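# Flip the clear plastic page across the open card holder

## Task

The clear plastic sheet rests on top of the pages in the half of the card holder that has the strap, and it is attached at the spine the way a page is. Turn it across so it ends up on the opposite half, lying flat and fully spread. The card holder must remain open and flat on the table. At no point may a stack of pages be raised to a steep angle, whether on its own or together with the whole holder; doing so means failure. Shortly after you stop, everything must be still, otherwise it fails. A result that holds only because the robot is still supporting it is not accepted. At the end, open the grippers and pull the arms away.

## Robot and tools

Robot: two arms, left_arm and right_arm, each with six joints and a parallel gripper. The names are labels only; they do not tell you which side of a picture an arm appears on.

Frame: all poses in results share one scene frame. The origin sits on the table surface midway between the arms, +z is up, +x reaches out over the table, and left_arm is on the +y side. Positions are in metres, orientations are quaternions written w, x, y, z. The printed hand position can be somewhat wrong, more so when the arm is stretched far. A gripper's fingers point along its own +z and close along its own y. The reported point lies between the finger pads, roughly 1 cm short of the tips.

Tool execute_actions, argument actions: a list holding zero or one item. Empty list: no command, just returns the current state. An item with rows (and optionally steps): a motion. An item with only steps: a wait. Optional pictures (true/false) decides whether camera images come back; by default they do.

rows: a list of 1 to 15 rows. Every row has exactly 14 numbers covering both arms, even if one arm should stay put: left_arm waist, shoulder, elbow, wrist pitch, wrist yaw, wrist roll, opening, then right_arm in that same order. The joint values are absolute target angles in radians, in the same form that Joint positions reports, not offsets. Stated ranges per arm: waist -2.880 to 2.880, shoulder 0.000 to 3.142, elbow 0.000 to 3.019, wrist pitch -1.693 to 1.571, wrist yaw -1.571 to 1.571, wrist roll -2.094 to 2.094. The true end of a joint may differ from these by up to 0.019 rad either way. A call is refused outright (nothing is sent) if a target exceeds a range end by more than 0.019 rad and also lies beyond that joint's last reported angle. Targets past the real end are clipped to it, and the result then prints "joint sent to its limit" (this can refer to an earlier motion still running); missing that line does not prove there is more room. The opening is an absolute value from -1 (closed) to +1 (fully open).

steps with rows: 1 to 15 control steps, each 1/30 s, default 15. One row is used per step; if rows run out, the last one repeats. steps alone (a wait): up to 300 steps, measured from the previous result, and your reply time counts into them.

Motion limits: each step, the target passed to a joint is held within a fixed distance of its measured angle: waist 0.264, shoulder 0.32, elbow 0.276, wrist pitch 0.33, wrist yaw 0.186, wrist roll 0.522 rad. If the targets would carry a gripper more than 70 mm from where it is, all joint targets of that arm are pulled back toward the measured angles. So large moves need several calls. Between calls the arms keep heading to the last row sent, until everything nearly stops or a step is HELD; after that only a new action moves them further.

Result lines: the state line gives left_arm and right_arm gripper poses. Joint positions and Joint velocities list, per arm, the six joints (rad, rad/s) and then the pad gap in metres (0.094 m is fully open). grip_measured is the measured opening on the same -1..+1 scale you command; each gripper may read off by about 1 mm. To hold something, command roughly 0.03 below grip_measured for a firm grip, less for a gentle one; very thin parts (under about 2 mm) get less force. HELD marks steps where your row was partly or fully not sent. "joint command not followed" means a clearance check altered or blocked joint targets; the opening was still applied. Joint torques come in joint order without the gripper; they include offsets, scale errors and noise and are not zero in free air. A MOTOR HOT line appears from 85 °C; at 100 °C the arm's motors and gripper release (OVER-TEMPERATURE FAULT) and the arm drops, so avoid long heavy holds.

Tool zoom_image: camera is one of cam_high (504x504), cam_left_wrist (616x616), cam_right_wrist (616x616); region is [x0, y0, x1, y1] in that camera's pixels from the top-left corner, at most 504 by 504. It enlarges part of the most recent image.

Tool finished_scene: argument scene, the number of the current scene. Answering without any tool call ends everything.

Order of work: look, locate the plastic sheet's free edge, grasp or lift it gently, swing it over the spine onto the other half, lay it flat, release, wait for things to settle, move arms clear, then call finished_scene.

Avoid: letting the arms collide or press on each other, knocking rigid objects off the table, dropping or slamming things, pushing hard, lifting page stacks or the holder steeply, and leaving anything supported by a gripper. Smooth, economical motion is preferred.

Each tool is called as a command line: name --argument value for each argument, lists and objects as JSON in quotes; but a table of rows of numbers goes row by row, as --pt "numbers of a row", without its own name.

## Session

execute_actions --actions '[]'

Scene clock: 0.00 s of 4800.00 s.
left_arm: end_effector_position=(+0.5044, +0.3543, +0.4940) grip_measured=+1.000 end_effector_quat_wxyz=(+0.710, -0.007, +0.705, +0.009) | right_arm: end_effector_position=(+0.5520, -0.2320, +0.5035) grip_measured=+1.000 end_effector_quat_wxyz=(+0.712, -0.066, +0.696, +0.062)
Joint positions: left_arm=[-0.017  1.055  1.052  0.01  -0.014  0.004  0.094] | right_arm=[ 0.012  1.039  1.057  0.005 -0.006 -0.006  0.094]
Joint velocities: left_arm=[-0.015  0.005 -0.002  0.002  0.051  0.007  0.   ] | right_arm=[ 0.005 -0.005  0.002 -0.012  0.022 -0.051  0.   ]
Joint torques (N m, as the arm reports them, + toward a larger angle): no reading
Motor temperatures (°C, as the motors report them): left_arm=[22 27 34 23 23 20] | right_arm=[21 24 28 21 24 24]

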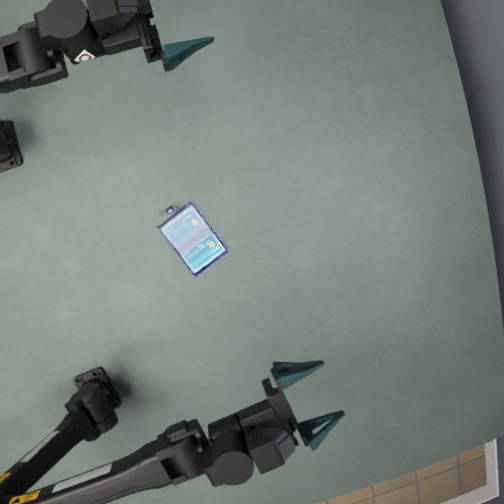

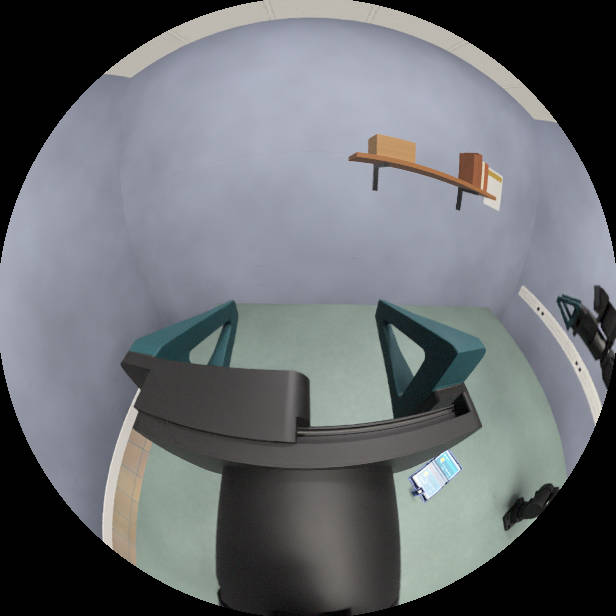

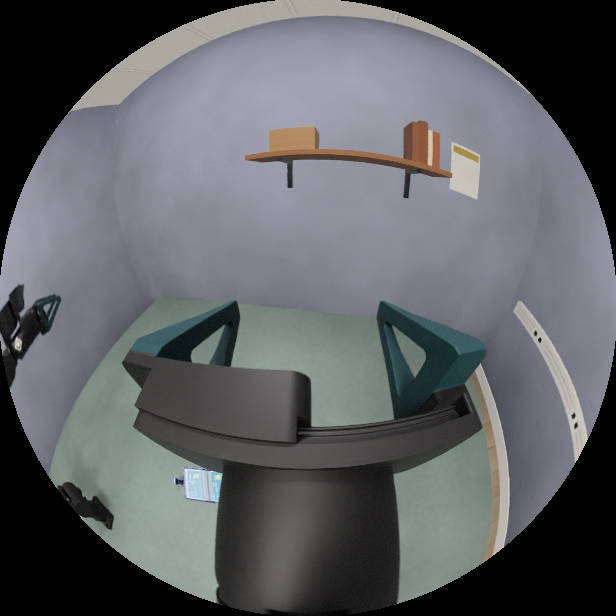

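zoom_image --camera "cam_high" --region '[145, 190, 245, 290]'

Region (145, 190, 245, 290) of cam_high's 504x504 image, scaled by 5.040, with more detail than that image has.

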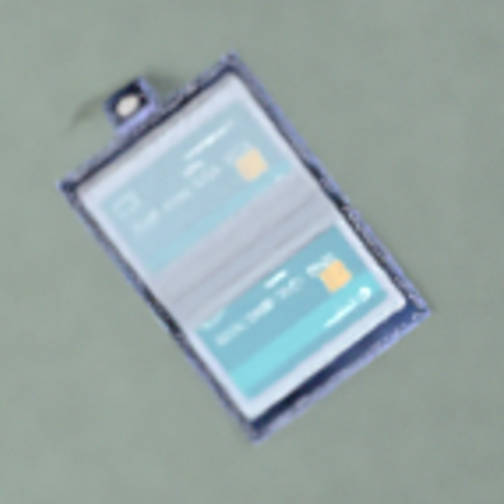

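execute_actions --actions '[{"rows":[[-0.018,1.056,1.051,0.010,-0.013,0.007,1.0,0.012,1.039,1.056,0.004,-0.004,-0.008,1.0],[-0.020,1.057,1.049,0.011,-0.011,0.015,1.0,0.012,1.041,1.054,0.001,0.002,-0.015,0.99],[-0.024,1.059,1.046,0.013,-0.008,0.029,1.0,0.012,1.042,1.050,-0.004,0.012,-0.026,0.98],[-0.030,1.063,1.042,0.015,-0.003,0.048,0.99,0.012,1.045,1.044,-0.010,0.025,-0.041,0.96],[-0.036,1.067,1.036,0.018,0.003,0.071,0.99,0.012,1.048,1.037,-0.018,0.042,-0.060,0.93],[-0.044,1.072,1.030,0.022,0.010,0.099,0.98,0.012,1.052,1.029,-0.028,0.062,-0.082,0.91],[-0.054,1.077,1.023,0.026,0.018,0.131,0.98,0.012,1.056,1.020,-0.039,0.086,-0.108,0.88],[-0.064,1.084,1.014,0.030,0.027,0.167,0.97,0.012,1.061,1.009,-0.051,0.112,-0.138,0.84],[-0.076,1.091,1.005,0.035,0.037,0.207,0.97,0.012,1.066,0.998,-0.065,0.140,-0.170,0.80],[-0.088,1.099,0.995,0.041,0.048,0.250,0.96,0.012,1.072,0.985,-0.080,0.171,-0.205,0.76],[-0.102,1.107,0.984,0.046,0.060,0.297,0.95,0.012,1.078,0.971,-0.096,0.205,-0.242,0.71],[-0.116,1.116,0.973,0.053,0.073,0.346,0.94,0.012,1.085,0.957,-0.113,0.241,-0.282,0.67],[-0.131,1.125,0.961,0.059,0.086,0.398,0.94,0.012,1.092,0.941,-0.130,0.278,-0.324,0.62],[-0.147,1.134,0.948,0.066,0.100,0.453,0.93,0.012,1.099,0.925,-0.149,0.318,-0.368,0.56],[-0.163,1.144,0.935,0.073,0.114,0.510,0.92,0.012,1.107,0.909,-0.169,0.359,-0.414,0.51]],"steps":15}]' --pictures false

execute_actions --actions '[{"rows":[[-0.180,1.155,0.921,0.080,0.129,0.569,0.91,0.014,1.115,0.892,-0.189,0.401,-0.462,0.45],[-0.198,1.166,0.907,0.088,0.145,0.629,0.90,0.021,1.123,0.874,-0.210,0.444,-0.510,0.39],[-0.216,1.176,0.893,0.096,0.160,0.691,0.89,0.031,1.131,0.856,-0.231,0.489,-0.560,0.33],[-0.234,1.188,0.878,0.103,0.176,0.754,0.88,0.046,1.139,0.837,-0.252,0.534,-0.611,0.27],[-0.252,1.199,0.864,0.111,0.192,0.818,0.87,0.064,1.148,0.819,-0.274,0.580,-0.662,0.21],[-0.271,1.210,0.849,0.119,0.209,0.882,0.86,0.086,1.156,0.800,-0.297,0.627,-0.714,0.14],[-0.290,1.222,0.834,0.127,0.225,0.947,0.85,0.111,1.165,0.781,-0.319,0.674,-0.767,0.08],[-0.308,1.233,0.818,0.136,0.242,1.012,0.83,0.139,1.174,0.762,-0.341,0.720,-0.819,0.02],[-0.327,1.245,0.803,0.144,0.258,1.077,0.82,0.170,1.183,0.743,-0.363,0.767,-0.872,-0.04],[-0.346,1.256,0.788,0.152,0.275,1.141,0.81,0.204,1.191,0.724,-0.386,0.814,-0.924,-0.11],[-0.364,1.267,0.774,0.160,0.291,1.205,0.80,0.240,1.200,0.705,-0.408,0.860,-0.975,-0.17],[-0.382,1.279,0.759,0.167,0.307,1.268,0.79,0.278,1.208,0.687,-0.429,0.905,-1.026,-0.23],[-0.400,1.289,0.745,0.175,0.322,1.330,0.78,0.319,1.216,0.669,-0.450,0.950,-1.076,-0.29],[-0.418,1.300,0.731,0.183,0.338,1.390,0.77,0.361,1.224,0.651,-0.471,0.993,-1.124,-0.35],[-0.435,1.311,0.717,0.190,0.353,1.449,0.76,0.406,1.232,0.634,-0.491,1.035,-1.172,-0.41]],"steps":15}]' --pictures false

execute_actions --actions '[{"rows":[[-0.451,1.321,0.704,0.197,0.367,1.506,0.75,0.451,1.240,0.617,-0.511,1.076,-1.218,-0.46],[-0.467,1.330,0.691,0.204,0.381,1.561,0.74,0.498,1.247,0.601,-0.530,1.116,-1.262,-0.52],[-0.482,1.339,0.679,0.210,0.394,1.613,0.74,0.546,1.254,0.586,-0.547,1.153,-1.304,-0.57],[-0.496,1.348,0.668,0.217,0.407,1.662,0.73,0.595,1.261,0.571,-0.565,1.189,-1.344,-0.62],[-0.510,1.356,0.657,0.222,0.419,1.709,0.72,0.645,1.267,0.558,-0.580,1.223,-1.381,-0.66],[-0.522,1.364,0.647,0.228,0.430,1.752,0.71,0.695,1.273,0.545,-0.595,1.254,-1.416,-0.70],[-0.534,1.371,0.638,0.233,0.440,1.792,0.71,0.746,1.278,0.533,-0.609,1.282,-1.448,-0.74],[-0.544,1.378,0.629,0.237,0.449,1.828,0.70,0.796,1.283,0.523,-0.621,1.308,-1.478,-0.78],[-0.554,1.383,0.622,0.241,0.457,1.860,0.70,0.847,1.287,0.513,-0.632,1.332,-1.504,-0.81],[-0.562,1.388,0.616,0.245,0.464,1.888,0.69,0.897,1.291,0.505,-0.642,1.352,-1.526,-0.83],[-0.568,1.392,0.610,0.248,0.470,1.911,0.69,0.947,1.294,0.498,-0.650,1.369,-1.545,-0.86],[-0.574,1.396,0.606,0.250,0.475,1.930,0.68,0.996,1.297,0.493,-0.656,1.382,-1.560,-0.88],[-0.578,1.398,0.603,0.252,0.478,1.944,0.68,1.044,1.298,0.489,-0.661,1.392,-1.571,-0.89],[-0.580,1.399,0.601,0.253,0.480,1.952,0.68,1.091,1.300,0.486,-0.664,1.398,-1.578,-0.9],[-0.581,1.40,0.60,0.253,0.481,1.955,0.68,1.136,1.30,0.4855,-0.665,1.4,-1.58,-0.9]],"steps":15}]' --pictures false

execute_actions --actions '[{"rows":[[-0.581,1.403,0.598,0.253,0.481,1.955,0.68,1.181,1.30,0.4855,-0.665,1.4,-1.58,-0.9],[-0.581,1.408,0.596,0.253,0.481,1.955,0.68,1.223,1.30,0.4855,-0.665,1.4,-1.58,-0.9],[-0.581,1.414,0.593,0.253,0.481,1.955,0.68,1.264,1.30,0.4855,-0.665,1.4,-1.58,-0.9],[-0.581,1.421,0.590,0.253,0.481,1.955,0.68,1.302,1.303,0.4855,-0.665,1.4,-1.58,-0.9],[-0.581,1.429,0.587,0.253,0.481,1.955,0.68,1.338,1.307,0.4855,-0.665,1.4,-1.58,-0.9],[-0.581,1.437,0.584,0.253,0.481,1.955,0.68,1.372,1.311,0.4855,-0.665,1.4,-1.58,-0.9],[-0.581,1.445,0.581,0.253,0.481,1.955,0.68,1.403,1.315,0.4855,-0.665,1.4,-1.58,-0.9],[-0.581,1.453,0.578,0.253,0.481,1.955,0.68,1.431,1.319,0.4855,-0.665,1.4,-1.58,-0.9],[-0.581,1.461,0.575,0.253,0.481,1.955,0.68,1.456,1.323,0.4855,-0.665,1.4,-1.58,-0.9],[-0.581,1.469,0.572,0.253,0.481,1.955,0.68,1.478,1.327,0.4855,-0.665,1.4,-1.58,-0.9],[-0.581,1.477,0.570,0.253,0.481,1.955,0.68,1.496,1.331,0.4855,-0.665,1.4,-1.58,-0.9],[-0.581,1.484,0.568,0.253,0.481,1.955,0.68,1.511,1.335,0.4855,-0.665,1.4,-1.58,-0.9],[-0.581,1.49,0.566,0.253,0.481,1.955,0.68,1.521,1.338,0.4855,-0.665,1.4,-1.58,-0.9],[-0.581,1.496,0.564,0.253,0.481,1.955,0.68,1.528,1.34,0.4855,-0.665,1.4,-1.58,-0.9],[-0.581,1.50,0.563,0.253,0.481,1.955,0.68,1.53,1.34,0.4855,-0.665,1.4,-1.58,-0.9]],"steps":15}]' --pictures false

execute_actions --actions '[{"steps":20}]'

Scene clock: 110.20 s of 4800.00 s.
left_arm: end_effector_position=(+0.5119, +0.2791, +0.4321) grip_measured=+0.927 end_effector_quat_wxyz=(+0.678, +0.179, +0.713, +0.034) | right_arm: end_effector_position=(+0.5551, -0.2879, +0.3884) grip_measured=+0.535 end_effector_quat_wxyz=(+0.602, -0.068, +0.781, -0.150)
Joint positions: left_arm=[-0.122  1.099  0.976  0.043  0.099  0.304  0.091] | right_arm=[ 0.012  1.073  0.943 -0.115  0.322 -0.252  0.072]
Joint velocities: left_arm=[-0.493  0.308 -0.393  0.168  0.359  1.253 -0.009] | right_arm=[-0.005  0.259 -0.471 -0.549  0.96  -1.004 -0.046]
Joint torques (N m, as the arm reports them, + toward a larger angle): left_arm=[-1.94 -4.42  9.31  2.6   0.16 -0.03] | right_arm=[-1.35 -4.27  9.58  1.54  0.11  0.16]
Motor temperatures (°C, as the motors report them): left_arm=[22 26 43 23 23 20] | right_arm=[21 23 35 21 24 24]
Steps of this call (steps 1 to 90: nothing new was sent; then 106.70 s passed at rest; steps 91 to 105: all 15 steps of this action). Readings (joint positions):
91: left_arm=[-0.017 1.055 1.052 0.010 -0.014 0.004] | right_arm=[0.012 1.039 1.057 0.005 -0.006 -0.006]
92: left_arm=[-0.017 1.055 1.052 0.010 -0.014 0.004] | right_arm=[0.012 1.039 1.057 0.005 -0.005 -0.006]
94: left_arm=[-0.017 1.055 1.052 0.010 -0.010 0.009] | right_arm=[0.012 1.039 1.054 0.005 0.011 -0.012]
98: left_arm=[-0.029 1.055 1.044 0.011 0.016 0.064] | right_arm=[0.012 1.039 1.033 -0.014 0.088 -0.057]
105: the state above

Scene clock: 110.70 s of 4800.00 s.
left_arm: end_effector_position=(+0.4529, +0.1029, +0.2342) grip_measured=+0.767 end_effector_quat_wxyz=(+0.565, +0.637, +0.517, +0.090) | right_arm: end_effector_position=(+0.4393, -0.2766, +0.1691) grip_measured=-0.382 end_effector_quat_wxyz=(+0.139, -0.453, +0.723, -0.504)
Joint positions: left_arm=[-0.397  1.277  0.75   0.152  0.337  1.175  0.083] | right_arm=[ 0.325  1.215  0.663 -0.437  0.996 -0.955  0.029]
Joint velocities: left_arm=[-0.513  0.288 -0.379  0.222  0.388  1.678 -0.009] | right_arm=[ 1.284  0.22  -0.476 -0.589  1.018 -1.37  -0.054]
Joint torques (N m, as the arm reports them, + toward a larger angle): left_arm=[-1.48 -6.54  8.56  2.65  0.27 -0.06] | right_arm=[-0.77 -5.43  8.09  0.88  0.46  0.17]
Motor temperatures (°C, as the motors report them): left_arm=[22 26 43 23 23 20] | right_arm=[21 23 35 21 24 24]
Steps of this call (steps 1 to 15: all 15 steps of this action). Readings (joint positions):
1: left_arm=[-0.139 1.111 0.962 0.049 0.113 0.351] | right_arm=[0.012 1.083 0.926 -0.135 0.364 -0.290]
2: left_arm=[-0.156 1.124 0.947 0.055 0.128 0.401] | right_arm=[0.012 1.094 0.908 -0.154 0.406 -0.330]
4: left_arm=[-0.191 1.150 0.916 0.068 0.159 0.508] | right_arm=[0.016 1.116 0.871 -0.196 0.495 -0.416]
8: left_arm=[-0.265 1.201 0.853 0.096 0.225 0.741] | right_arm=[0.068 1.156 0.792 -0.285 0.681 -0.604]
15: the state above

Scene clock: 111.20 s of 4800.00 s.
left_arm: end_effector_position=(+0.3551, +0.0287, +0.1293) grip_measured=+0.683 end_effector_quat_wxyz=(+0.502, +0.832, +0.201, +0.125) | right_arm: end_effector_position=(+0.2931, -0.1355, +0.1347) grip_measured=-0.897 end_effector_quat_wxyz=(+0.043, +0.741, -0.199, +0.640)
Joint positions: left_arm=[-0.571  1.383  0.608  0.226  0.477  1.851  0.079] | right_arm=[ 1.056  1.293  0.49  -0.645  1.391 -1.501  0.005]
Joint velocities: left_arm=[-0.073  0.034 -0.071  0.032 -0.037  0.52  -0.001] | right_arm=[ 1.353  0.024 -0.076 -0.105  0.125 -0.447 -0.002]
Joint torques (N m, as the arm reports them, + toward a larger angle): left_arm=[-1.06 -6.69  7.59  2.52  0.41 -0.04] | right_arm=[-1.21 -3.33  6.13  0.    0.9   0.12]
Motor temperatures (°C, as the motors report them): left_arm=[22 26 43 23 23 20] | right_arm=[21 23 35 21 24 24]
Steps of this call (steps 1 to 15: all 15 steps of this action). Readings (joint positions):
1: left_arm=[-0.415 1.287 0.737 0.160 0.352 1.236] | right_arm=[0.369 1.222 0.646 -0.458 1.037 -1.004]
2: left_arm=[-0.432 1.297 0.723 0.167 0.366 1.296] | right_arm=[0.415 1.230 0.629 -0.478 1.078 -1.052]
4: left_arm=[-0.464 1.317 0.697 0.181 0.394 1.410] | right_arm=[0.510 1.244 0.597 -0.516 1.154 -1.145]
8: left_arm=[-0.519 1.351 0.652 0.204 0.439 1.615] | right_arm=[0.708 1.270 0.542 -0.581 1.280 -1.310]
15: the state above

Scene clock: 111.70 s of 4800.00 s.
left_arm: end_effector_position=(+0.3407, +0.0359, +0.0739) grip_measured=+0.683 end_effector_quat_wxyz=(+0.462, +0.861, +0.185, +0.107) | right_arm: end_effector_position=(+0.1835, -0.0454, +0.1259) grip_measured=-0.898 end_effector_quat_wxyz=(-0.067, +0.766, +0.016, +0.639)
Joint positions: left_arm=[-0.574  1.476  0.574  0.234  0.478  1.935  0.079] | right_arm=[ 1.52   1.33   0.487 -0.65   1.395 -1.567  0.005]
Joint velocities: left_arm=[-0.005  0.2   -0.071 -0.007  0.095 -0.051  0.   ] | right_arm=[ 0.21   0.083 -0.017  0.002  0.022 -0.095  0.   ]
Joint torques (N m, as the arm reports them, + toward a larger angle): left_arm=[-1.63 -7.09  6.58  2.23  0.46 -0.03] | right_arm=[-1.55 -4.06  5.66 -0.24  0.91  0.11]
Motor temperatures (°C, as the motors report them): left_arm=[22 26 43 23 23 20] | right_arm=[21 23 35 21 24 24]
Steps of this call (steps 1 to 15: all 15 steps of this action). Readings (joint positions):
1: left_arm=[-0.573 1.385 0.606 0.227 0.478 1.869] | right_arm=[1.102 1.293 0.488 -0.648 1.393 -1.515]
2: left_arm=[-0.574 1.386 0.605 0.228 0.478 1.883] | right_arm=[1.147 1.293 0.487 -0.650 1.394 -1.526]
4: left_arm=[-0.574 1.390 0.605 0.231 0.478 1.903] | right_arm=[1.233 1.293 0.487 -0.650 1.395 -1.541]
8: left_arm=[-0.574 1.413 0.599 0.234 0.478 1.923] | right_arm=[1.379 1.300 0.487 -0.650 1.395 -1.558]
15: the state above

Scene clock: 112.37 s of 4800.00 s.
left_arm: end_effector_position=(+0.3381, +0.0375, +0.0662) grip_measured=+0.683 end_effector_quat_wxyz=(+0.457, +0.864, +0.187, +0.102) | right_arm: end_effector_position=(+0.1816, -0.0444, +0.1251) grip_measured=-0.898 end_effector_quat_wxyz=(-0.067, +0.766, +0.021, +0.639)
Joint positions: left_arm=[-0.574  1.488  0.568  0.234  0.478  1.938  0.079] | right_arm=[ 1.527  1.333  0.487 -0.65   1.395 -1.57   0.005]
Joint velocities: left_arm=[-0.005  0.005 -0.012 -0.002 -0.037 -0.022 -0.   ] | right_arm=[ 0.005  0.005 -0.002  0.002 -0.022  0.007  0.   ]
Joint torques (N m, as the arm reports them, + toward a larger angle): left_arm=[-1.42 -7.14  6.52  2.22  0.46 -0.03] | right_arm=[-1.23 -4.13  5.62 -0.23  0.95  0.11]
Motor temperatures (°C, as the motors report them): left_arm=[22 26 42 23 23 20] | right_arm=[21 23 35 21 24 24]
Steps of this call (steps 1 to 20: the robot went on to your last target). Readings (joint positions):
1: left_arm=[-0.574 1.481 0.571 0.234 0.478 1.935] | right_arm=[1.525 1.332 0.487 -0.650 1.395 -1.568]
2: left_arm=[-0.574 1.486 0.570 0.234 0.478 1.936] | right_arm=[1.527 1.333 0.487 -0.650 1.395 -1.568]
4: left_arm=[-0.574 1.488 0.568 0.234 0.478 1.937] | right_arm=[1.527 1.333 0.487 -0.650 1.395 -1.569]
8: left_arm=[-0.574 1.488 0.568 0.234 0.478 1.937] | right_arm=[1.527 1.333 0.487 -0.650 1.395 -1.569]
20: the state above

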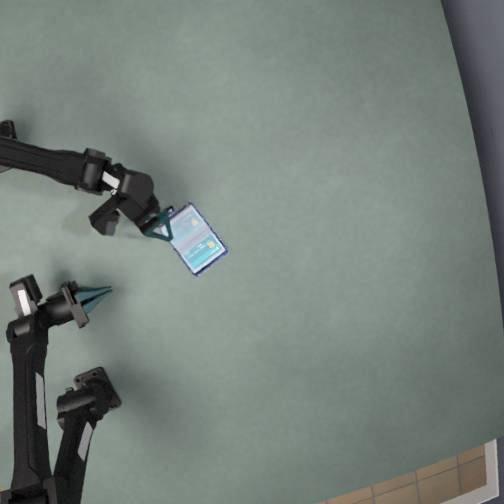

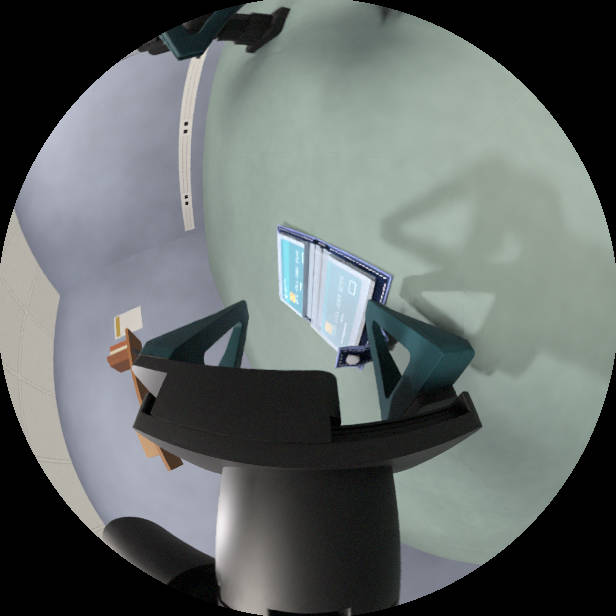

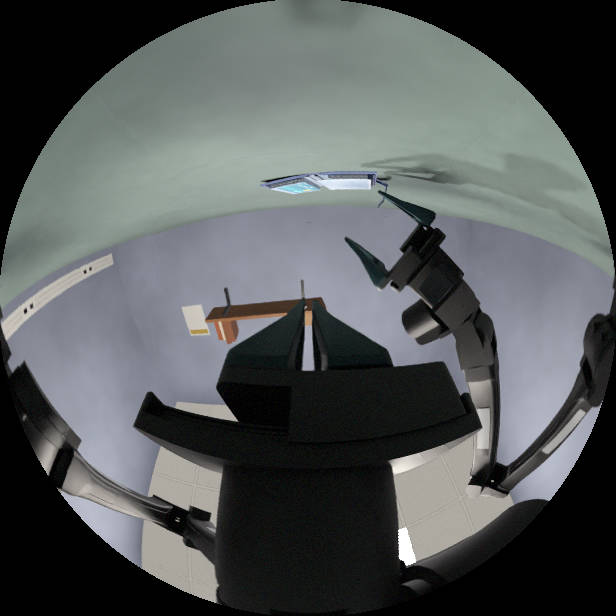

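zoom_image --camera "cam_right_wrist" --region '[340, 160, 410, 215]'

zoom_image --camera "cam_left_wrist" --region '[300, 240, 430, 380]'

Region (340, 160, 410, 215) of cam_right_wrist's 616x616 image, scaled by 7.200, with more detail than that image has; it fills the top 396 rows of this view, and the rest is white.

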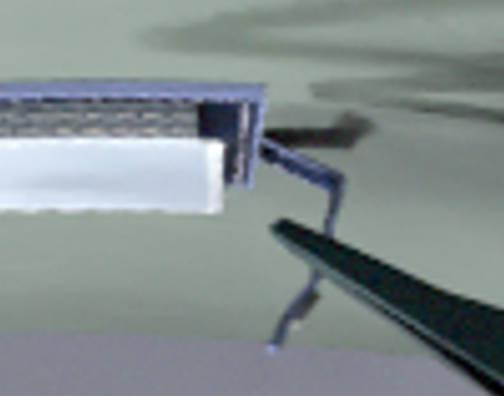

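Region (300, 240, 430, 380) of cam_left_wrist's 616x616 image, scaled by 3.600, with more detail than that image has; it fills the left 468 columns of this view, and the rest is white.

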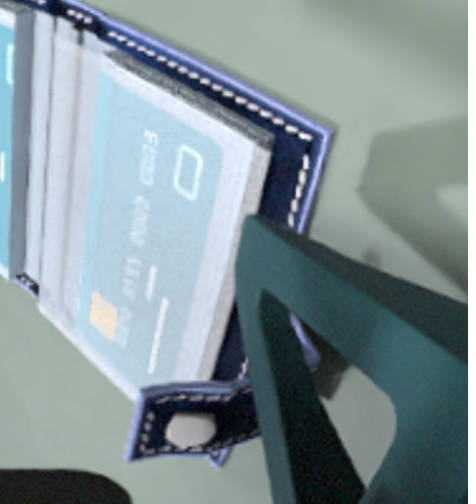

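execute_actions --actions '[{"rows":[[-0.583,1.506,0.575,0.257,0.474,1.955,0.68,1.53,1.34,0.4855,-0.665,1.4,-1.58,-0.9],[-0.585,1.51,0.59,0.261,0.472,1.955,0.68,1.53,1.34,0.4855,-0.665,1.4,-1.58,-0.9],[-0.587,1.514,0.60,0.265,0.47,1.955,0.68,1.53,1.34,0.4855,-0.665,1.4,-1.58,-0.9],[-0.589,1.518,0.605,0.269,0.468,1.955,0.68,1.53,1.34,0.4855,-0.665,1.4,-1.58,-0.9],[-0.591,1.522,0.608,0.273,0.466,1.955,0.68,1.53,1.34,0.4855,-0.665,1.4,-1.58,-0.9],[-0.593,1.526,0.61,0.277,0.4645,1.955,0.68,1.53,1.34,0.4855,-0.665,1.4,-1.58,-0.9],[-0.595,1.53,0.611,0.281,0.4635,1.955,0.68,1.53,1.34,0.4855,-0.665,1.4,-1.58,-0.9],[-0.596,1.534,0.612,0.284,0.4635,1.955,0.68,1.53,1.34,0.4855,-0.665,1.4,-1.58,-0.9],[-0.596,1.538,0.613,0.287,0.4635,1.955,0.68,1.53,1.34,0.4855,-0.665,1.4,-1.58,-0.9],[-0.596,1.542,0.614,0.29,0.4635,1.955,0.68,1.53,1.34,0.4855,-0.665,1.4,-1.58,-0.9],[-0.596,1.546,0.615,0.292,0.4635,1.955,0.68,1.53,1.34,0.4855,-0.665,1.4,-1.58,-0.9],[-0.596,1.55,0.615,0.294,0.4635,1.955,0.68,1.53,1.34,0.4855,-0.665,1.4,-1.58,-0.9],[-0.596,1.553,0.615,0.294,0.4635,1.955,0.68,1.53,1.34,0.4855,-0.665,1.4,-1.58,-0.9],[-0.596,1.556,0.615,0.294,0.4635,1.955,0.68,1.53,1.34,0.4855,-0.665,1.4,-1.58,-0.9],[-0.596,1.558,0.615,0.294,0.4635,1.955,0.68,1.53,1.34,0.4855,-0.665,1.4,-1.58,-0.9]],"steps":15}]' --pictures false

execute_actions --actions '[{"steps":10}]'

zoom_image --camera "cam_right_wrist" --region '[340, 160, 410, 215]'

zoom_image --camera "cam_left_wrist" --region '[300, 240, 430, 380]'

Scene clock: 145.73 s of 4800.00 s.
left_arm: end_effector_position=(+0.3377, +0.0333, +0.0516) grip_measured=+0.683 end_effector_quat_wxyz=(+0.452, +0.867, +0.186, +0.101) | right_arm: end_effector_position=(+0.1816, -0.0444, +0.1251) grip_measured=-0.898 end_effector_quat_wxyz=(-0.067, +0.766, +0.021, +0.639)
Joint positions: left_arm=[-0.586  1.534  0.568  0.272  0.467  1.938  0.079] | right_arm=[ 1.527  1.333  0.487 -0.65   1.395 -1.57   0.005]
Joint velocities: left_arm=[ 0.005  0.093  0.002  0.002 -0.037 -0.022 -0.   ] | right_arm=[-0.005  0.005 -0.007 -0.007  0.007  0.051 -0.   ]
Joint torques (N m, as the arm reports them, + toward a larger angle): left_arm=[-2.03 -6.94  9.87  2.3   0.19 -0.03] | right_arm=[-1.39 -3.84  5.63 -0.29  0.91  0.14]
Motor temperatures (°C, as the motors report them): left_arm=[22 26 37 23 24 20] | right_arm=[21 23 31 21 24 24]
Steps of this call (steps 1 to 15: the robot went on to your last target; steps 16 to 90: nothing new was sent; then 29.87 s passed at rest; steps 91 to 105: all 15 steps of this action). Readings (joint positions):
91: left_arm=[-0.574 1.488 0.568 0.234 0.478 1.938] | right_arm=[1.527 1.333 0.487 -0.650 1.395 -1.570]
92: left_arm=[-0.574 1.488 0.568 0.236 0.477 1.938] | right_arm=[1.527 1.333 0.487 -0.650 1.395 -1.570]
94: left_arm=[-0.574 1.490 0.568 0.242 0.473 1.938] | right_arm=[1.527 1.333 0.487 -0.650 1.395 -1.570]
98: left_arm=[-0.580 1.504 0.568 0.257 0.468 1.938] | right_arm=[1.527 1.333 0.487 -0.650 1.395 -1.570]
105: the state above

Scene clock: 146.07 s of 4800.00 s.
left_arm: end_effector_position=(+0.3373, +0.0335, +0.0491) grip_measured=+0.683 end_effector_quat_wxyz=(+0.450, +0.868, +0.186, +0.099) | right_arm: end_effector_position=(+0.1816, -0.0444, +0.1251) grip_measured=-0.898 end_effector_quat_wxyz=(-0.067, +0.766, +0.021, +0.639)
Joint positions: left_arm=[-0.586  1.54   0.568  0.273  0.467  1.938  0.079] | right_arm=[ 1.527  1.333  0.487 -0.65   1.395 -1.57   0.005]
Joint velocities: left_arm=[-0.005  0.005 -0.012  0.007 -0.081  0.022  0.   ] | right_arm=[-0.015 -0.005 -0.012 -0.007  0.022 -0.037 -0.   ]
Joint torques (N m, as the arm reports them, + toward a larger angle): left_arm=[-1.84 -6.85  9.77  2.33  0.2  -0.02] | right_arm=[-1.36 -3.97  5.6  -0.15  0.91  0.13]
Motor temperatures (°C, as the motors report them): left_arm=[22 26 38 23 24 20] | right_arm=[21 23 31 21 24 24]
Steps of this call (steps 1 to 10: the robot went on to your last target). Readings (joint positions):
1: left_arm=[-0.586 1.537 0.568 0.273 0.467 1.938] | right_arm=[1.527 1.333 0.487 -0.650 1.395 -1.570]
2: left_arm=[-0.586 1.539 0.568 0.273 0.467 1.938] | right_arm=[1.527 1.333 0.487 -0.650 1.395 -1.570]
4: left_arm=[-0.586 1.540 0.568 0.273 0.467 1.938] | right_arm=[1.527 1.333 0.487 -0.650 1.395 -1.570]
8: left_arm=[-0.586 1.540 0.568 0.273 0.467 1.938] | right_arm=[1.527 1.333 0.487 -0.650 1.395 -1.570]
10: the state above

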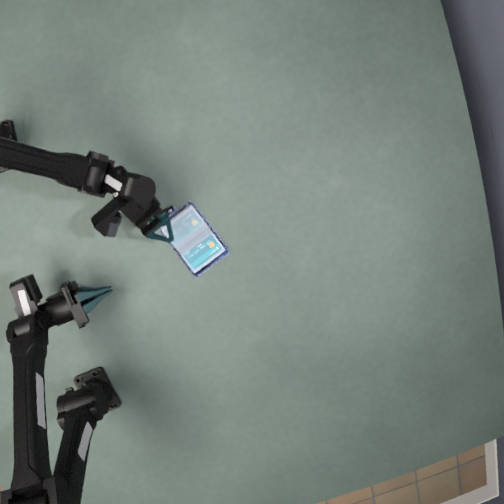

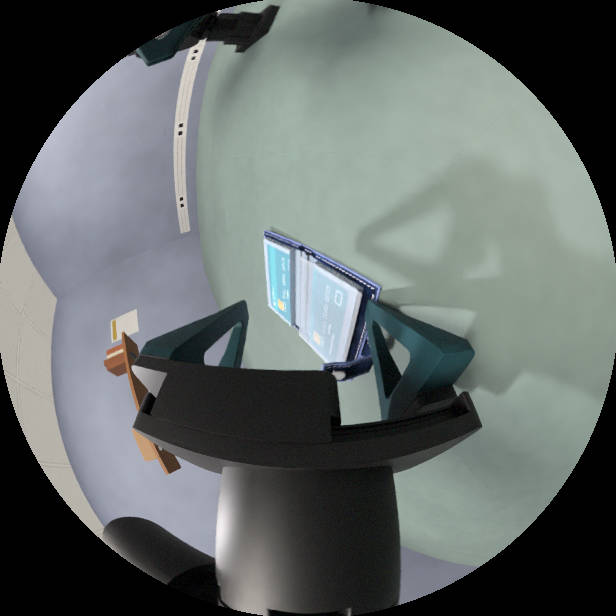

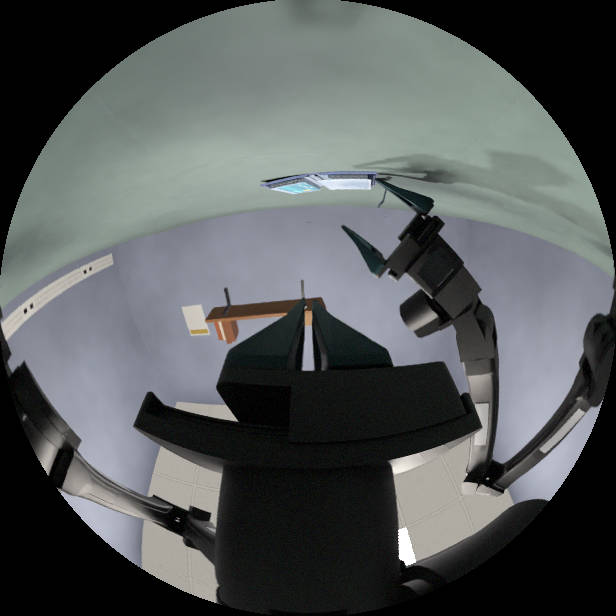

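Region (340, 160, 410, 215) of cam_right_wrist's 616x616 image, scaled by 7.200, with more detail than that image has; it fills the top 396 rows of this view, and the rest is white.

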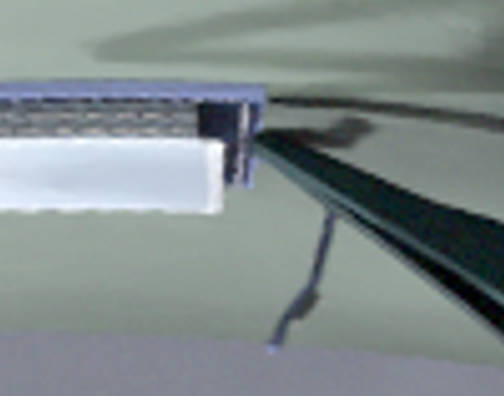

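Region (300, 240, 430, 380) of cam_left_wrist's 616x616 image, scaled by 3.600, with more detail than that image has; it fills the left 468 columns of this view, and the rest is white.

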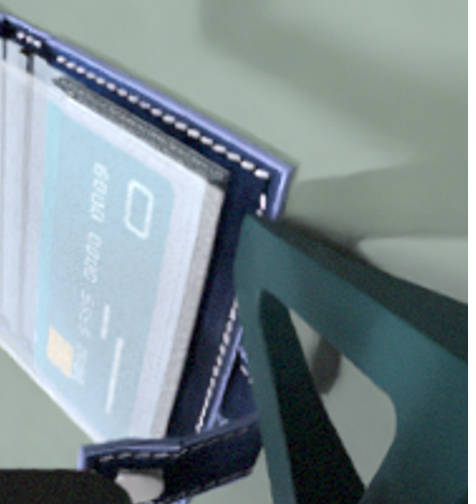

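execute_actions --actions '[]'

zoom_image --camera "cam_right_wrist" --region '[340, 160, 410, 215]'

Scene clock: 164.90 s of 4800.00 s.
left_arm: end_effector_position=(+0.3373, +0.0335, +0.0491) grip_measured=+0.683 end_effector_quat_wxyz=(+0.450, +0.868, +0.186, +0.099) | right_arm: end_effector_position=(+0.1816, -0.0444, +0.1251) grip_measured=-0.898 end_effector_quat_wxyz=(-0.067, +0.766, +0.021, +0.639)
Joint positions: left_arm=[-0.586  1.54   0.568  0.273  0.467  1.938  0.079] | right_arm=[ 1.527  1.333  0.487 -0.65   1.395 -1.57   0.005]
Joint velocities: left_arm=[-0.005 -0.015 -0.022 -0.012 -0.022 -0.022  0.   ] | right_arm=[ 0.005 -0.005  0.002  0.017 -0.051 -0.051  0.   ]
Joint torques (N m, as the arm reports them, + toward a larger angle): left_arm=[-1.83 -6.91  9.83  2.36  0.2  -0.02] | right_arm=[-0.94 -4.17  5.57 -0.21  0.92  0.13]
Motor temperatures (°C, as the motors report them): left_arm=[22 26 39 23 23 20] | right_arm=[21 23 30 21 25 24]
Steps of this call (steps 1 to 15: the robot went on to your last target; steps 16 to 90: nothing new was sent; then 15.83 s passed at rest). Readings (joint positions):
1: left_arm=[-0.586 1.540 0.568 0.273 0.467 1.938] | right_arm=[1.527 1.333 0.487 -0.650 1.395 -1.570]
2: left_arm=[-0.586 1.540 0.568 0.273 0.467 1.938] | right_arm=[1.527 1.333 0.487 -0.650 1.395 -1.570]
4: left_arm=[-0.586 1.540 0.568 0.273 0.467 1.938] | right_arm=[1.527 1.333 0.487 -0.650 1.395 -1.570]
8: left_arm=[-0.586 1.540 0.568 0.273 0.467 1.938] | right_arm=[1.527 1.333 0.487 -0.650 1.395 -1.570]
90: the state above
All arms were judged still, so your last target was given up. Only a new action makes them travel on or press farther. Fingers that are still opening or closing keep moving.

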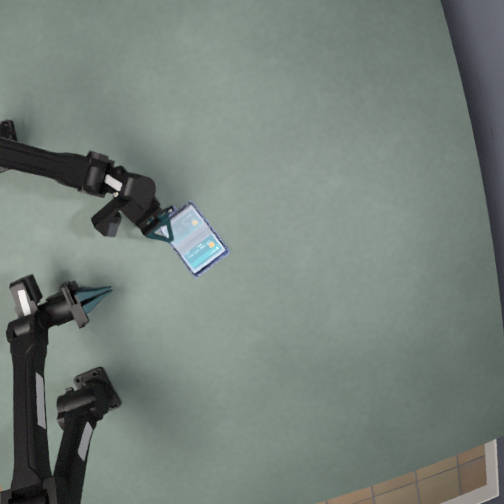

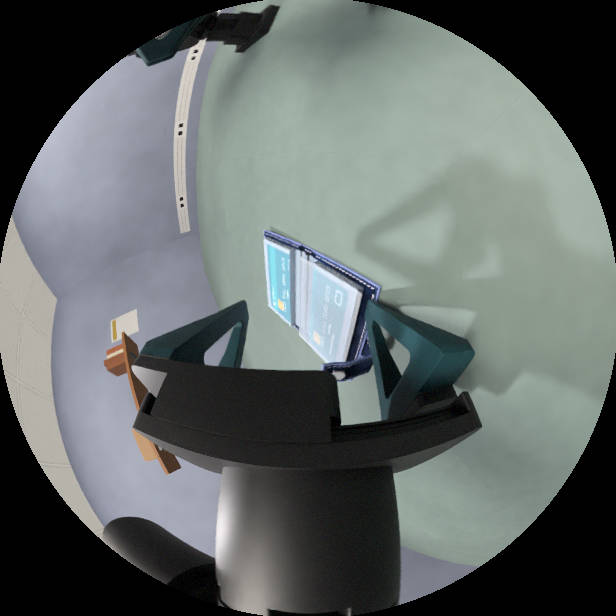

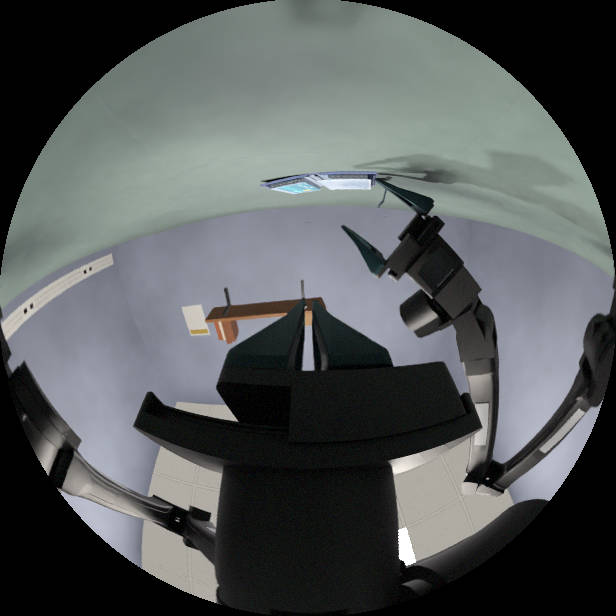

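Region (340, 160, 410, 215) of cam_right_wrist's 616x616 image, scaled by 7.200, with more detail than that image has; it fills the top 396 rows of this view, and the rest is white.

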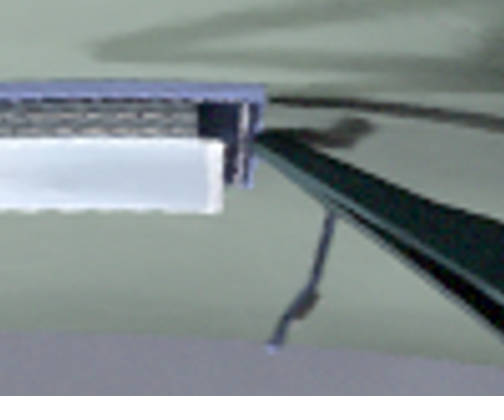

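execute_actions --actions '[{"rows":[[-0.596,1.560,0.616,0.294,0.4635,1.955,0.68,1.53,1.34,0.4855,-0.665,1.4,-1.58,-0.9],[-0.596,1.5615,0.617,0.294,0.4635,1.955,0.68,1.53,1.34,0.4855,-0.665,1.4,-1.58,-0.9],[-0.596,1.563,0.618,0.294,0.4635,1.955,0.68,1.53,1.34,0.4855,-0.665,1.4,-1.58,-0.9],[-0.596,1.5645,0.619,0.294,0.4635,1.955,0.68,1.53,1.34,0.4855,-0.665,1.4,-1.58,-0.9],[-0.596,1.566,0.620,0.294,0.4635,1.955,0.68,1.53,1.34,0.4855,-0.665,1.4,-1.58,-0.9],[-0.596,1.567,0.621,0.294,0.4635,1.955,0.68,1.53,1.34,0.4855,-0.665,1.4,-1.58,-0.9],[-0.596,1.568,0.622,0.294,0.4635,1.955,0.68,1.53,1.34,0.4855,-0.665,1.4,-1.58,-0.9],[-0.596,1.569,0.623,0.294,0.4635,1.955,0.68,1.53,1.34,0.4855,-0.665,1.4,-1.58,-0.9],[-0.596,1.570,0.624,0.294,0.4635,1.955,0.68,1.53,1.34,0.4855,-0.665,1.4,-1.58,-0.9],[-0.596,1.571,0.625,0.294,0.4635,1.955,0.68,1.53,1.34,0.4855,-0.665,1.4,-1.58,-0.9],[-0.596,1.572,0.626,0.294,0.4635,1.955,0.68,1.53,1.34,0.4855,-0.665,1.4,-1.58,-0.9],[-0.596,1.573,0.627,0.294,0.4635,1.955,0.68,1.53,1.34,0.4855,-0.665,1.4,-1.58,-0.9],[-0.596,1.574,0.628,0.294,0.4635,1.955,0.68,1.53,1.34,0.4855,-0.665,1.4,-1.58,-0.9]],"steps":15}]' --pictures false

execute_actions --actions '[{"steps":15}]'

zoom_image --camera "cam_right_wrist" --region '[340, 160, 410, 215]'

Scene clock: 176.93 s of 4800.00 s.
left_arm: end_effector_position=(+0.3424, +0.0304, +0.0494) grip_measured=+0.683 end_effector_quat_wxyz=(+0.451, +0.867, +0.186, +0.100) | right_arm: end_effector_position=(+0.1816, -0.0444, +0.1251) grip_measured=-0.898 end_effector_quat_wxyz=(-0.067, +0.766, +0.021, +0.639)
Joint positions: left_arm=[-0.586  1.552  0.583  0.273  0.467  1.938  0.079] | right_arm=[ 1.527  1.333  0.487 -0.65   1.395 -1.57   0.005]
Joint velocities: left_arm=[-0.005  0.015  0.022 -0.012 -0.022 -0.051 -0.   ] | right_arm=[-0.005  0.005 -0.012 -0.007 -0.007 -0.022 -0.   ]
Joint torques (N m, as the arm reports them, + toward a larger angle): left_arm=[-1.82 -7.11  9.66  2.35  0.19 -0.02] | right_arm=[-1.37 -3.69  5.52 -0.17  0.93  0.12]
Motor temperatures (°C, as the motors report them): left_arm=[22 26 39 23 23 20] | right_arm=[21 23 30 21 25 24]
Steps of this call (steps 1 to 90: nothing new was sent; then 8.53 s passed at rest; steps 91 to 105: all 15 steps of this action). Readings (joint positions):
91: left_arm=[-0.586 1.540 0.568 0.273 0.467 1.938] | right_arm=[1.527 1.333 0.487 -0.650 1.395 -1.570]
92: left_arm=[-0.586 1.540 0.568 0.273 0.467 1.938] | right_arm=[1.527 1.333 0.487 -0.650 1.395 -1.570]
94: left_arm=[-0.586 1.541 0.569 0.273 0.467 1.938] | right_arm=[1.527 1.333 0.487 -0.650 1.395 -1.570]
98: left_arm=[-0.586 1.546 0.575 0.273 0.467 1.938] | right_arm=[1.527 1.333 0.487 -0.650 1.395 -1.570]
105: the state above

Scene clock: 177.43 s of 4800.00 s.
left_arm: end_effector_position=(+0.3425, +0.0304, +0.0494) grip_measured=+0.683 end_effector_quat_wxyz=(+0.451, +0.867, +0.186, +0.100) | right_arm: end_effector_position=(+0.1816, -0.0444, +0.1251) grip_measured=-0.898 end_effector_quat_wxyz=(-0.067, +0.766, +0.021, +0.639)
Joint positions: left_arm=[-0.586  1.553  0.584  0.273  0.467  1.938  0.079] | right_arm=[ 1.527  1.333  0.487 -0.65   1.395 -1.57   0.005]
Joint velocities: left_arm=[ 0.005 -0.005  0.012  0.007  0.081 -0.051 -0.001] | right_arm=[-0.005 -0.005 -0.017 -0.007 -0.037  0.051  0.001]
Joint torques (N m, as the arm reports them, + toward a larger angle): left_arm=[-1.82 -6.95  9.64  2.34  0.19 -0.02] | right_arm=[-0.83 -3.75  5.52 -0.25  0.89  0.15]
Motor temperatures (°C, as the motors report them): left_arm=[22 26 39 23 23 20] | right_arm=[21 23 30 21 25 24]
Steps of this call (steps 1 to 15: the robot went on to your last target). Readings (joint positions):
1: left_arm=[-0.586 1.553 0.583 0.273 0.467 1.938] | right_arm=[1.527 1.333 0.487 -0.650 1.395 -1.570]
2: left_arm=[-0.586 1.553 0.584 0.273 0.467 1.938] | right_arm=[1.527 1.333 0.487 -0.650 1.395 -1.570]
4: left_arm=[-0.586 1.553 0.584 0.273 0.467 1.938] | right_arm=[1.527 1.333 0.487 -0.650 1.395 -1.570]
8: left_arm=[-0.586 1.553 0.584 0.273 0.467 1.938] | right_arm=[1.527 1.333 0.487 -0.650 1.395 -1.570]
15: the state above
All arms were judged still, so your last target was given up. Only a new action makes them travel on or press farther. Fingers that are still opening or closing keep moving.

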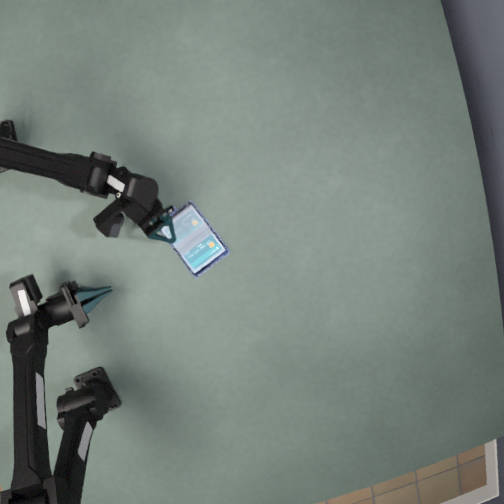

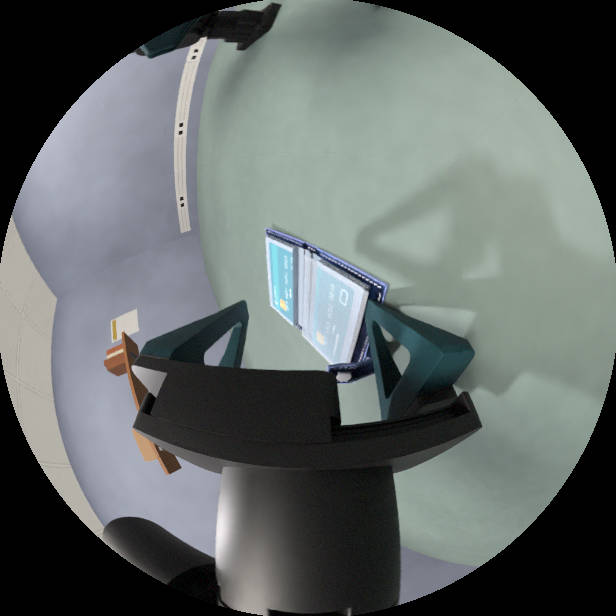

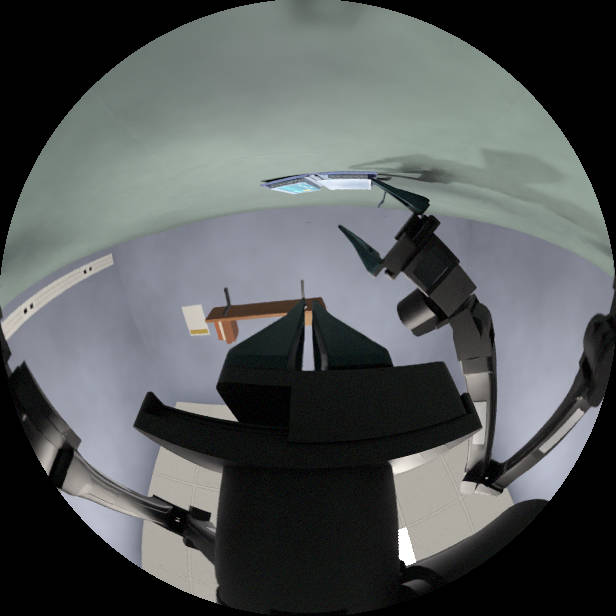

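Region (340, 160, 410, 215) of cam_right_wrist's 616x616 image, scaled by 7.200, with more detail than that image has; it fills the top 396 rows of this view, and the rest is white.

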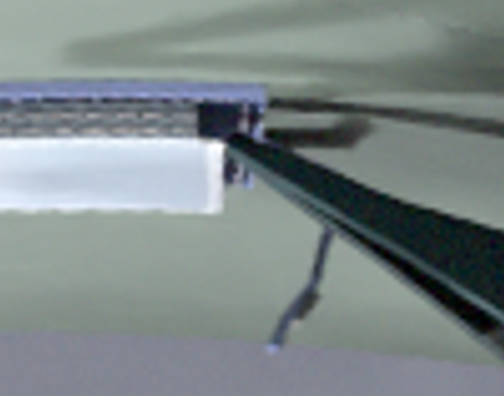

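execute_actions --actions '[{"rows":[[-0.596,1.575,0.628,0.294,0.4635,1.955,0.68,1.53,1.34,0.4855,-0.665,1.4,-1.58,-0.9],[-0.596,1.576,0.628,0.294,0.4635,1.955,0.68,1.53,1.34,0.4855,-0.665,1.4,-1.58,-0.9],[-0.596,1.577,0.628,0.294,0.4635,1.955,0.68,1.53,1.34,0.4855,-0.665,1.4,-1.58,-0.9],[-0.596,1.578,0.628,0.294,0.4635,1.955,0.68,1.53,1.34,0.4855,-0.665,1.4,-1.58,-0.9],[-0.596,1.579,0.628,0.294,0.4635,1.955,0.68,1.53,1.34,0.4855,-0.665,1.4,-1.58,-0.9],[-0.596,1.580,0.628,0.294,0.4635,1.955,0.68,1.53,1.34,0.4855,-0.665,1.4,-1.58,-0.9]],"steps":15}]'

zoom_image --camera "cam_right_wrist" --region '[340, 160, 410, 215]'

zoom_image --camera "cam_left_wrist" --region '[300, 240, 430, 380]'

Scene clock: 191.73 s of 4800.00 s.
left_arm: end_effector_position=(+0.3420, +0.0307, +0.0463) grip_measured=+0.683 end_effector_quat_wxyz=(+0.449, +0.868, +0.187, +0.098) | right_arm: end_effector_position=(+0.1816, -0.0444, +0.1251) grip_measured=-0.898 end_effector_quat_wxyz=(-0.067, +0.766, +0.021, +0.639)
Joint positions: left_arm=[-0.586  1.56   0.584  0.273  0.467  1.938  0.079] | right_arm=[ 1.527  1.333  0.487 -0.65   1.395 -1.57   0.005]
Joint velocities: left_arm=[-0.024  0.005  0.002 -0.017 -0.066 -0.037 -0.001] | right_arm=[ 0.005 -0.005  0.002 -0.007  0.022 -0.007 -0.   ]
Joint torques (N m, as the arm reports them, + toward a larger angle): left_arm=[-1.8  -7.06  9.61  2.36  0.21 -0.03] | right_arm=[-1.2  -4.11  5.57 -0.26  0.91  0.12]
Motor temperatures (°C, as the motors report them): left_arm=[22 26 39 23 23 20] | right_arm=[21 23 30 21 25 24]
Steps of this call (steps 1 to 90: nothing new was sent; then 10.80 s passed at rest; steps 91 to 105: all 15 steps of this action). Readings (joint positions):
91: left_arm=[-0.586 1.553 0.584 0.273 0.467 1.938] | right_arm=[1.527 1.333 0.487 -0.650 1.395 -1.570]
92: left_arm=[-0.586 1.553 0.584 0.273 0.467 1.938] | right_arm=[1.527 1.333 0.487 -0.650 1.395 -1.570]
94: left_arm=[-0.586 1.554 0.584 0.273 0.467 1.938] | right_arm=[1.527 1.333 0.487 -0.650 1.395 -1.570]
98: left_arm=[-0.586 1.558 0.584 0.273 0.467 1.938] | right_arm=[1.527 1.333 0.487 -0.650 1.395 -1.570]
105: the state above

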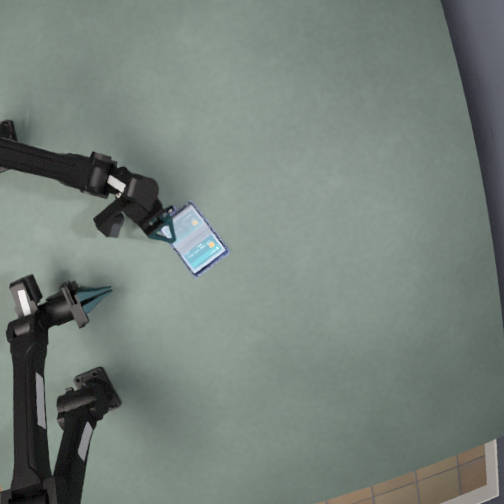

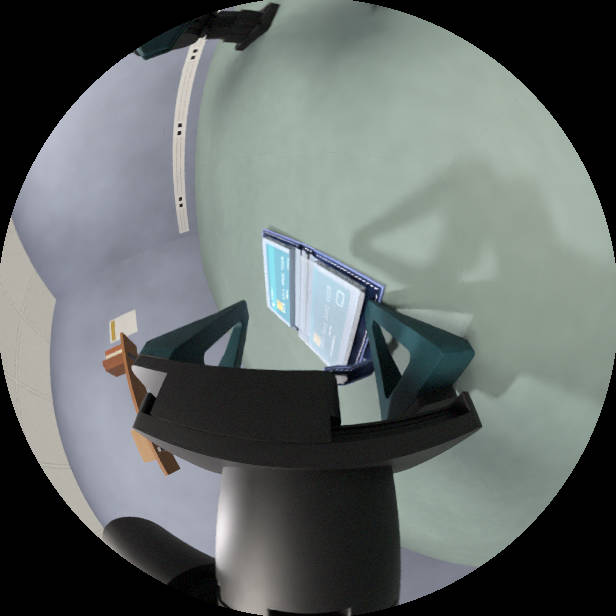

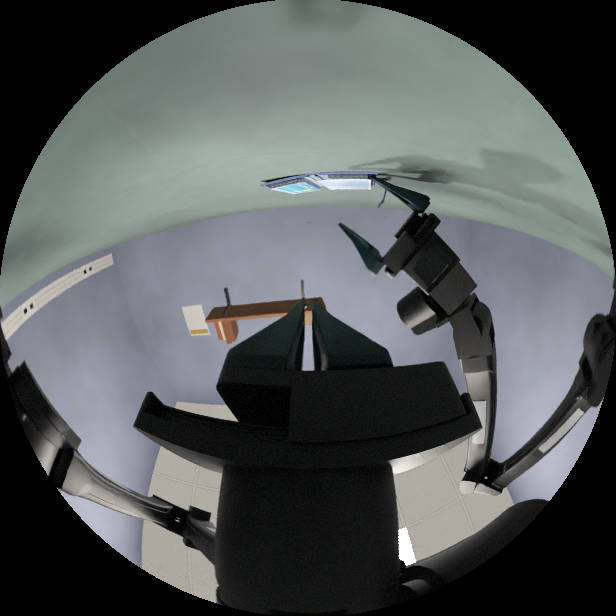

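Region (340, 160, 410, 215) of cam_right_wrist's 616x616 image, scaled by 7.200, with more detail than that image has; it fills the top 396 rows of this view, and the rest is white.

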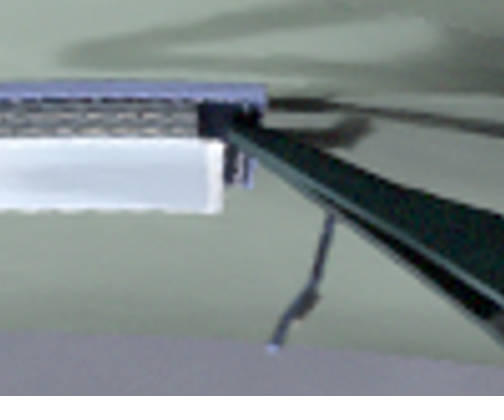

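Region (300, 240, 430, 380) of cam_left_wrist's 616x616 image, scaled by 3.600, with more detail than that image has; it fills the left 468 columns of this view, and the rest is white.

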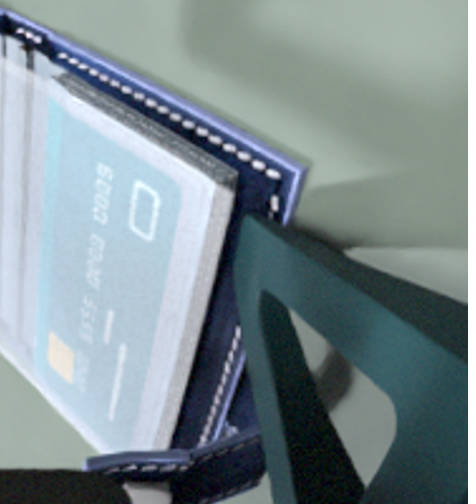

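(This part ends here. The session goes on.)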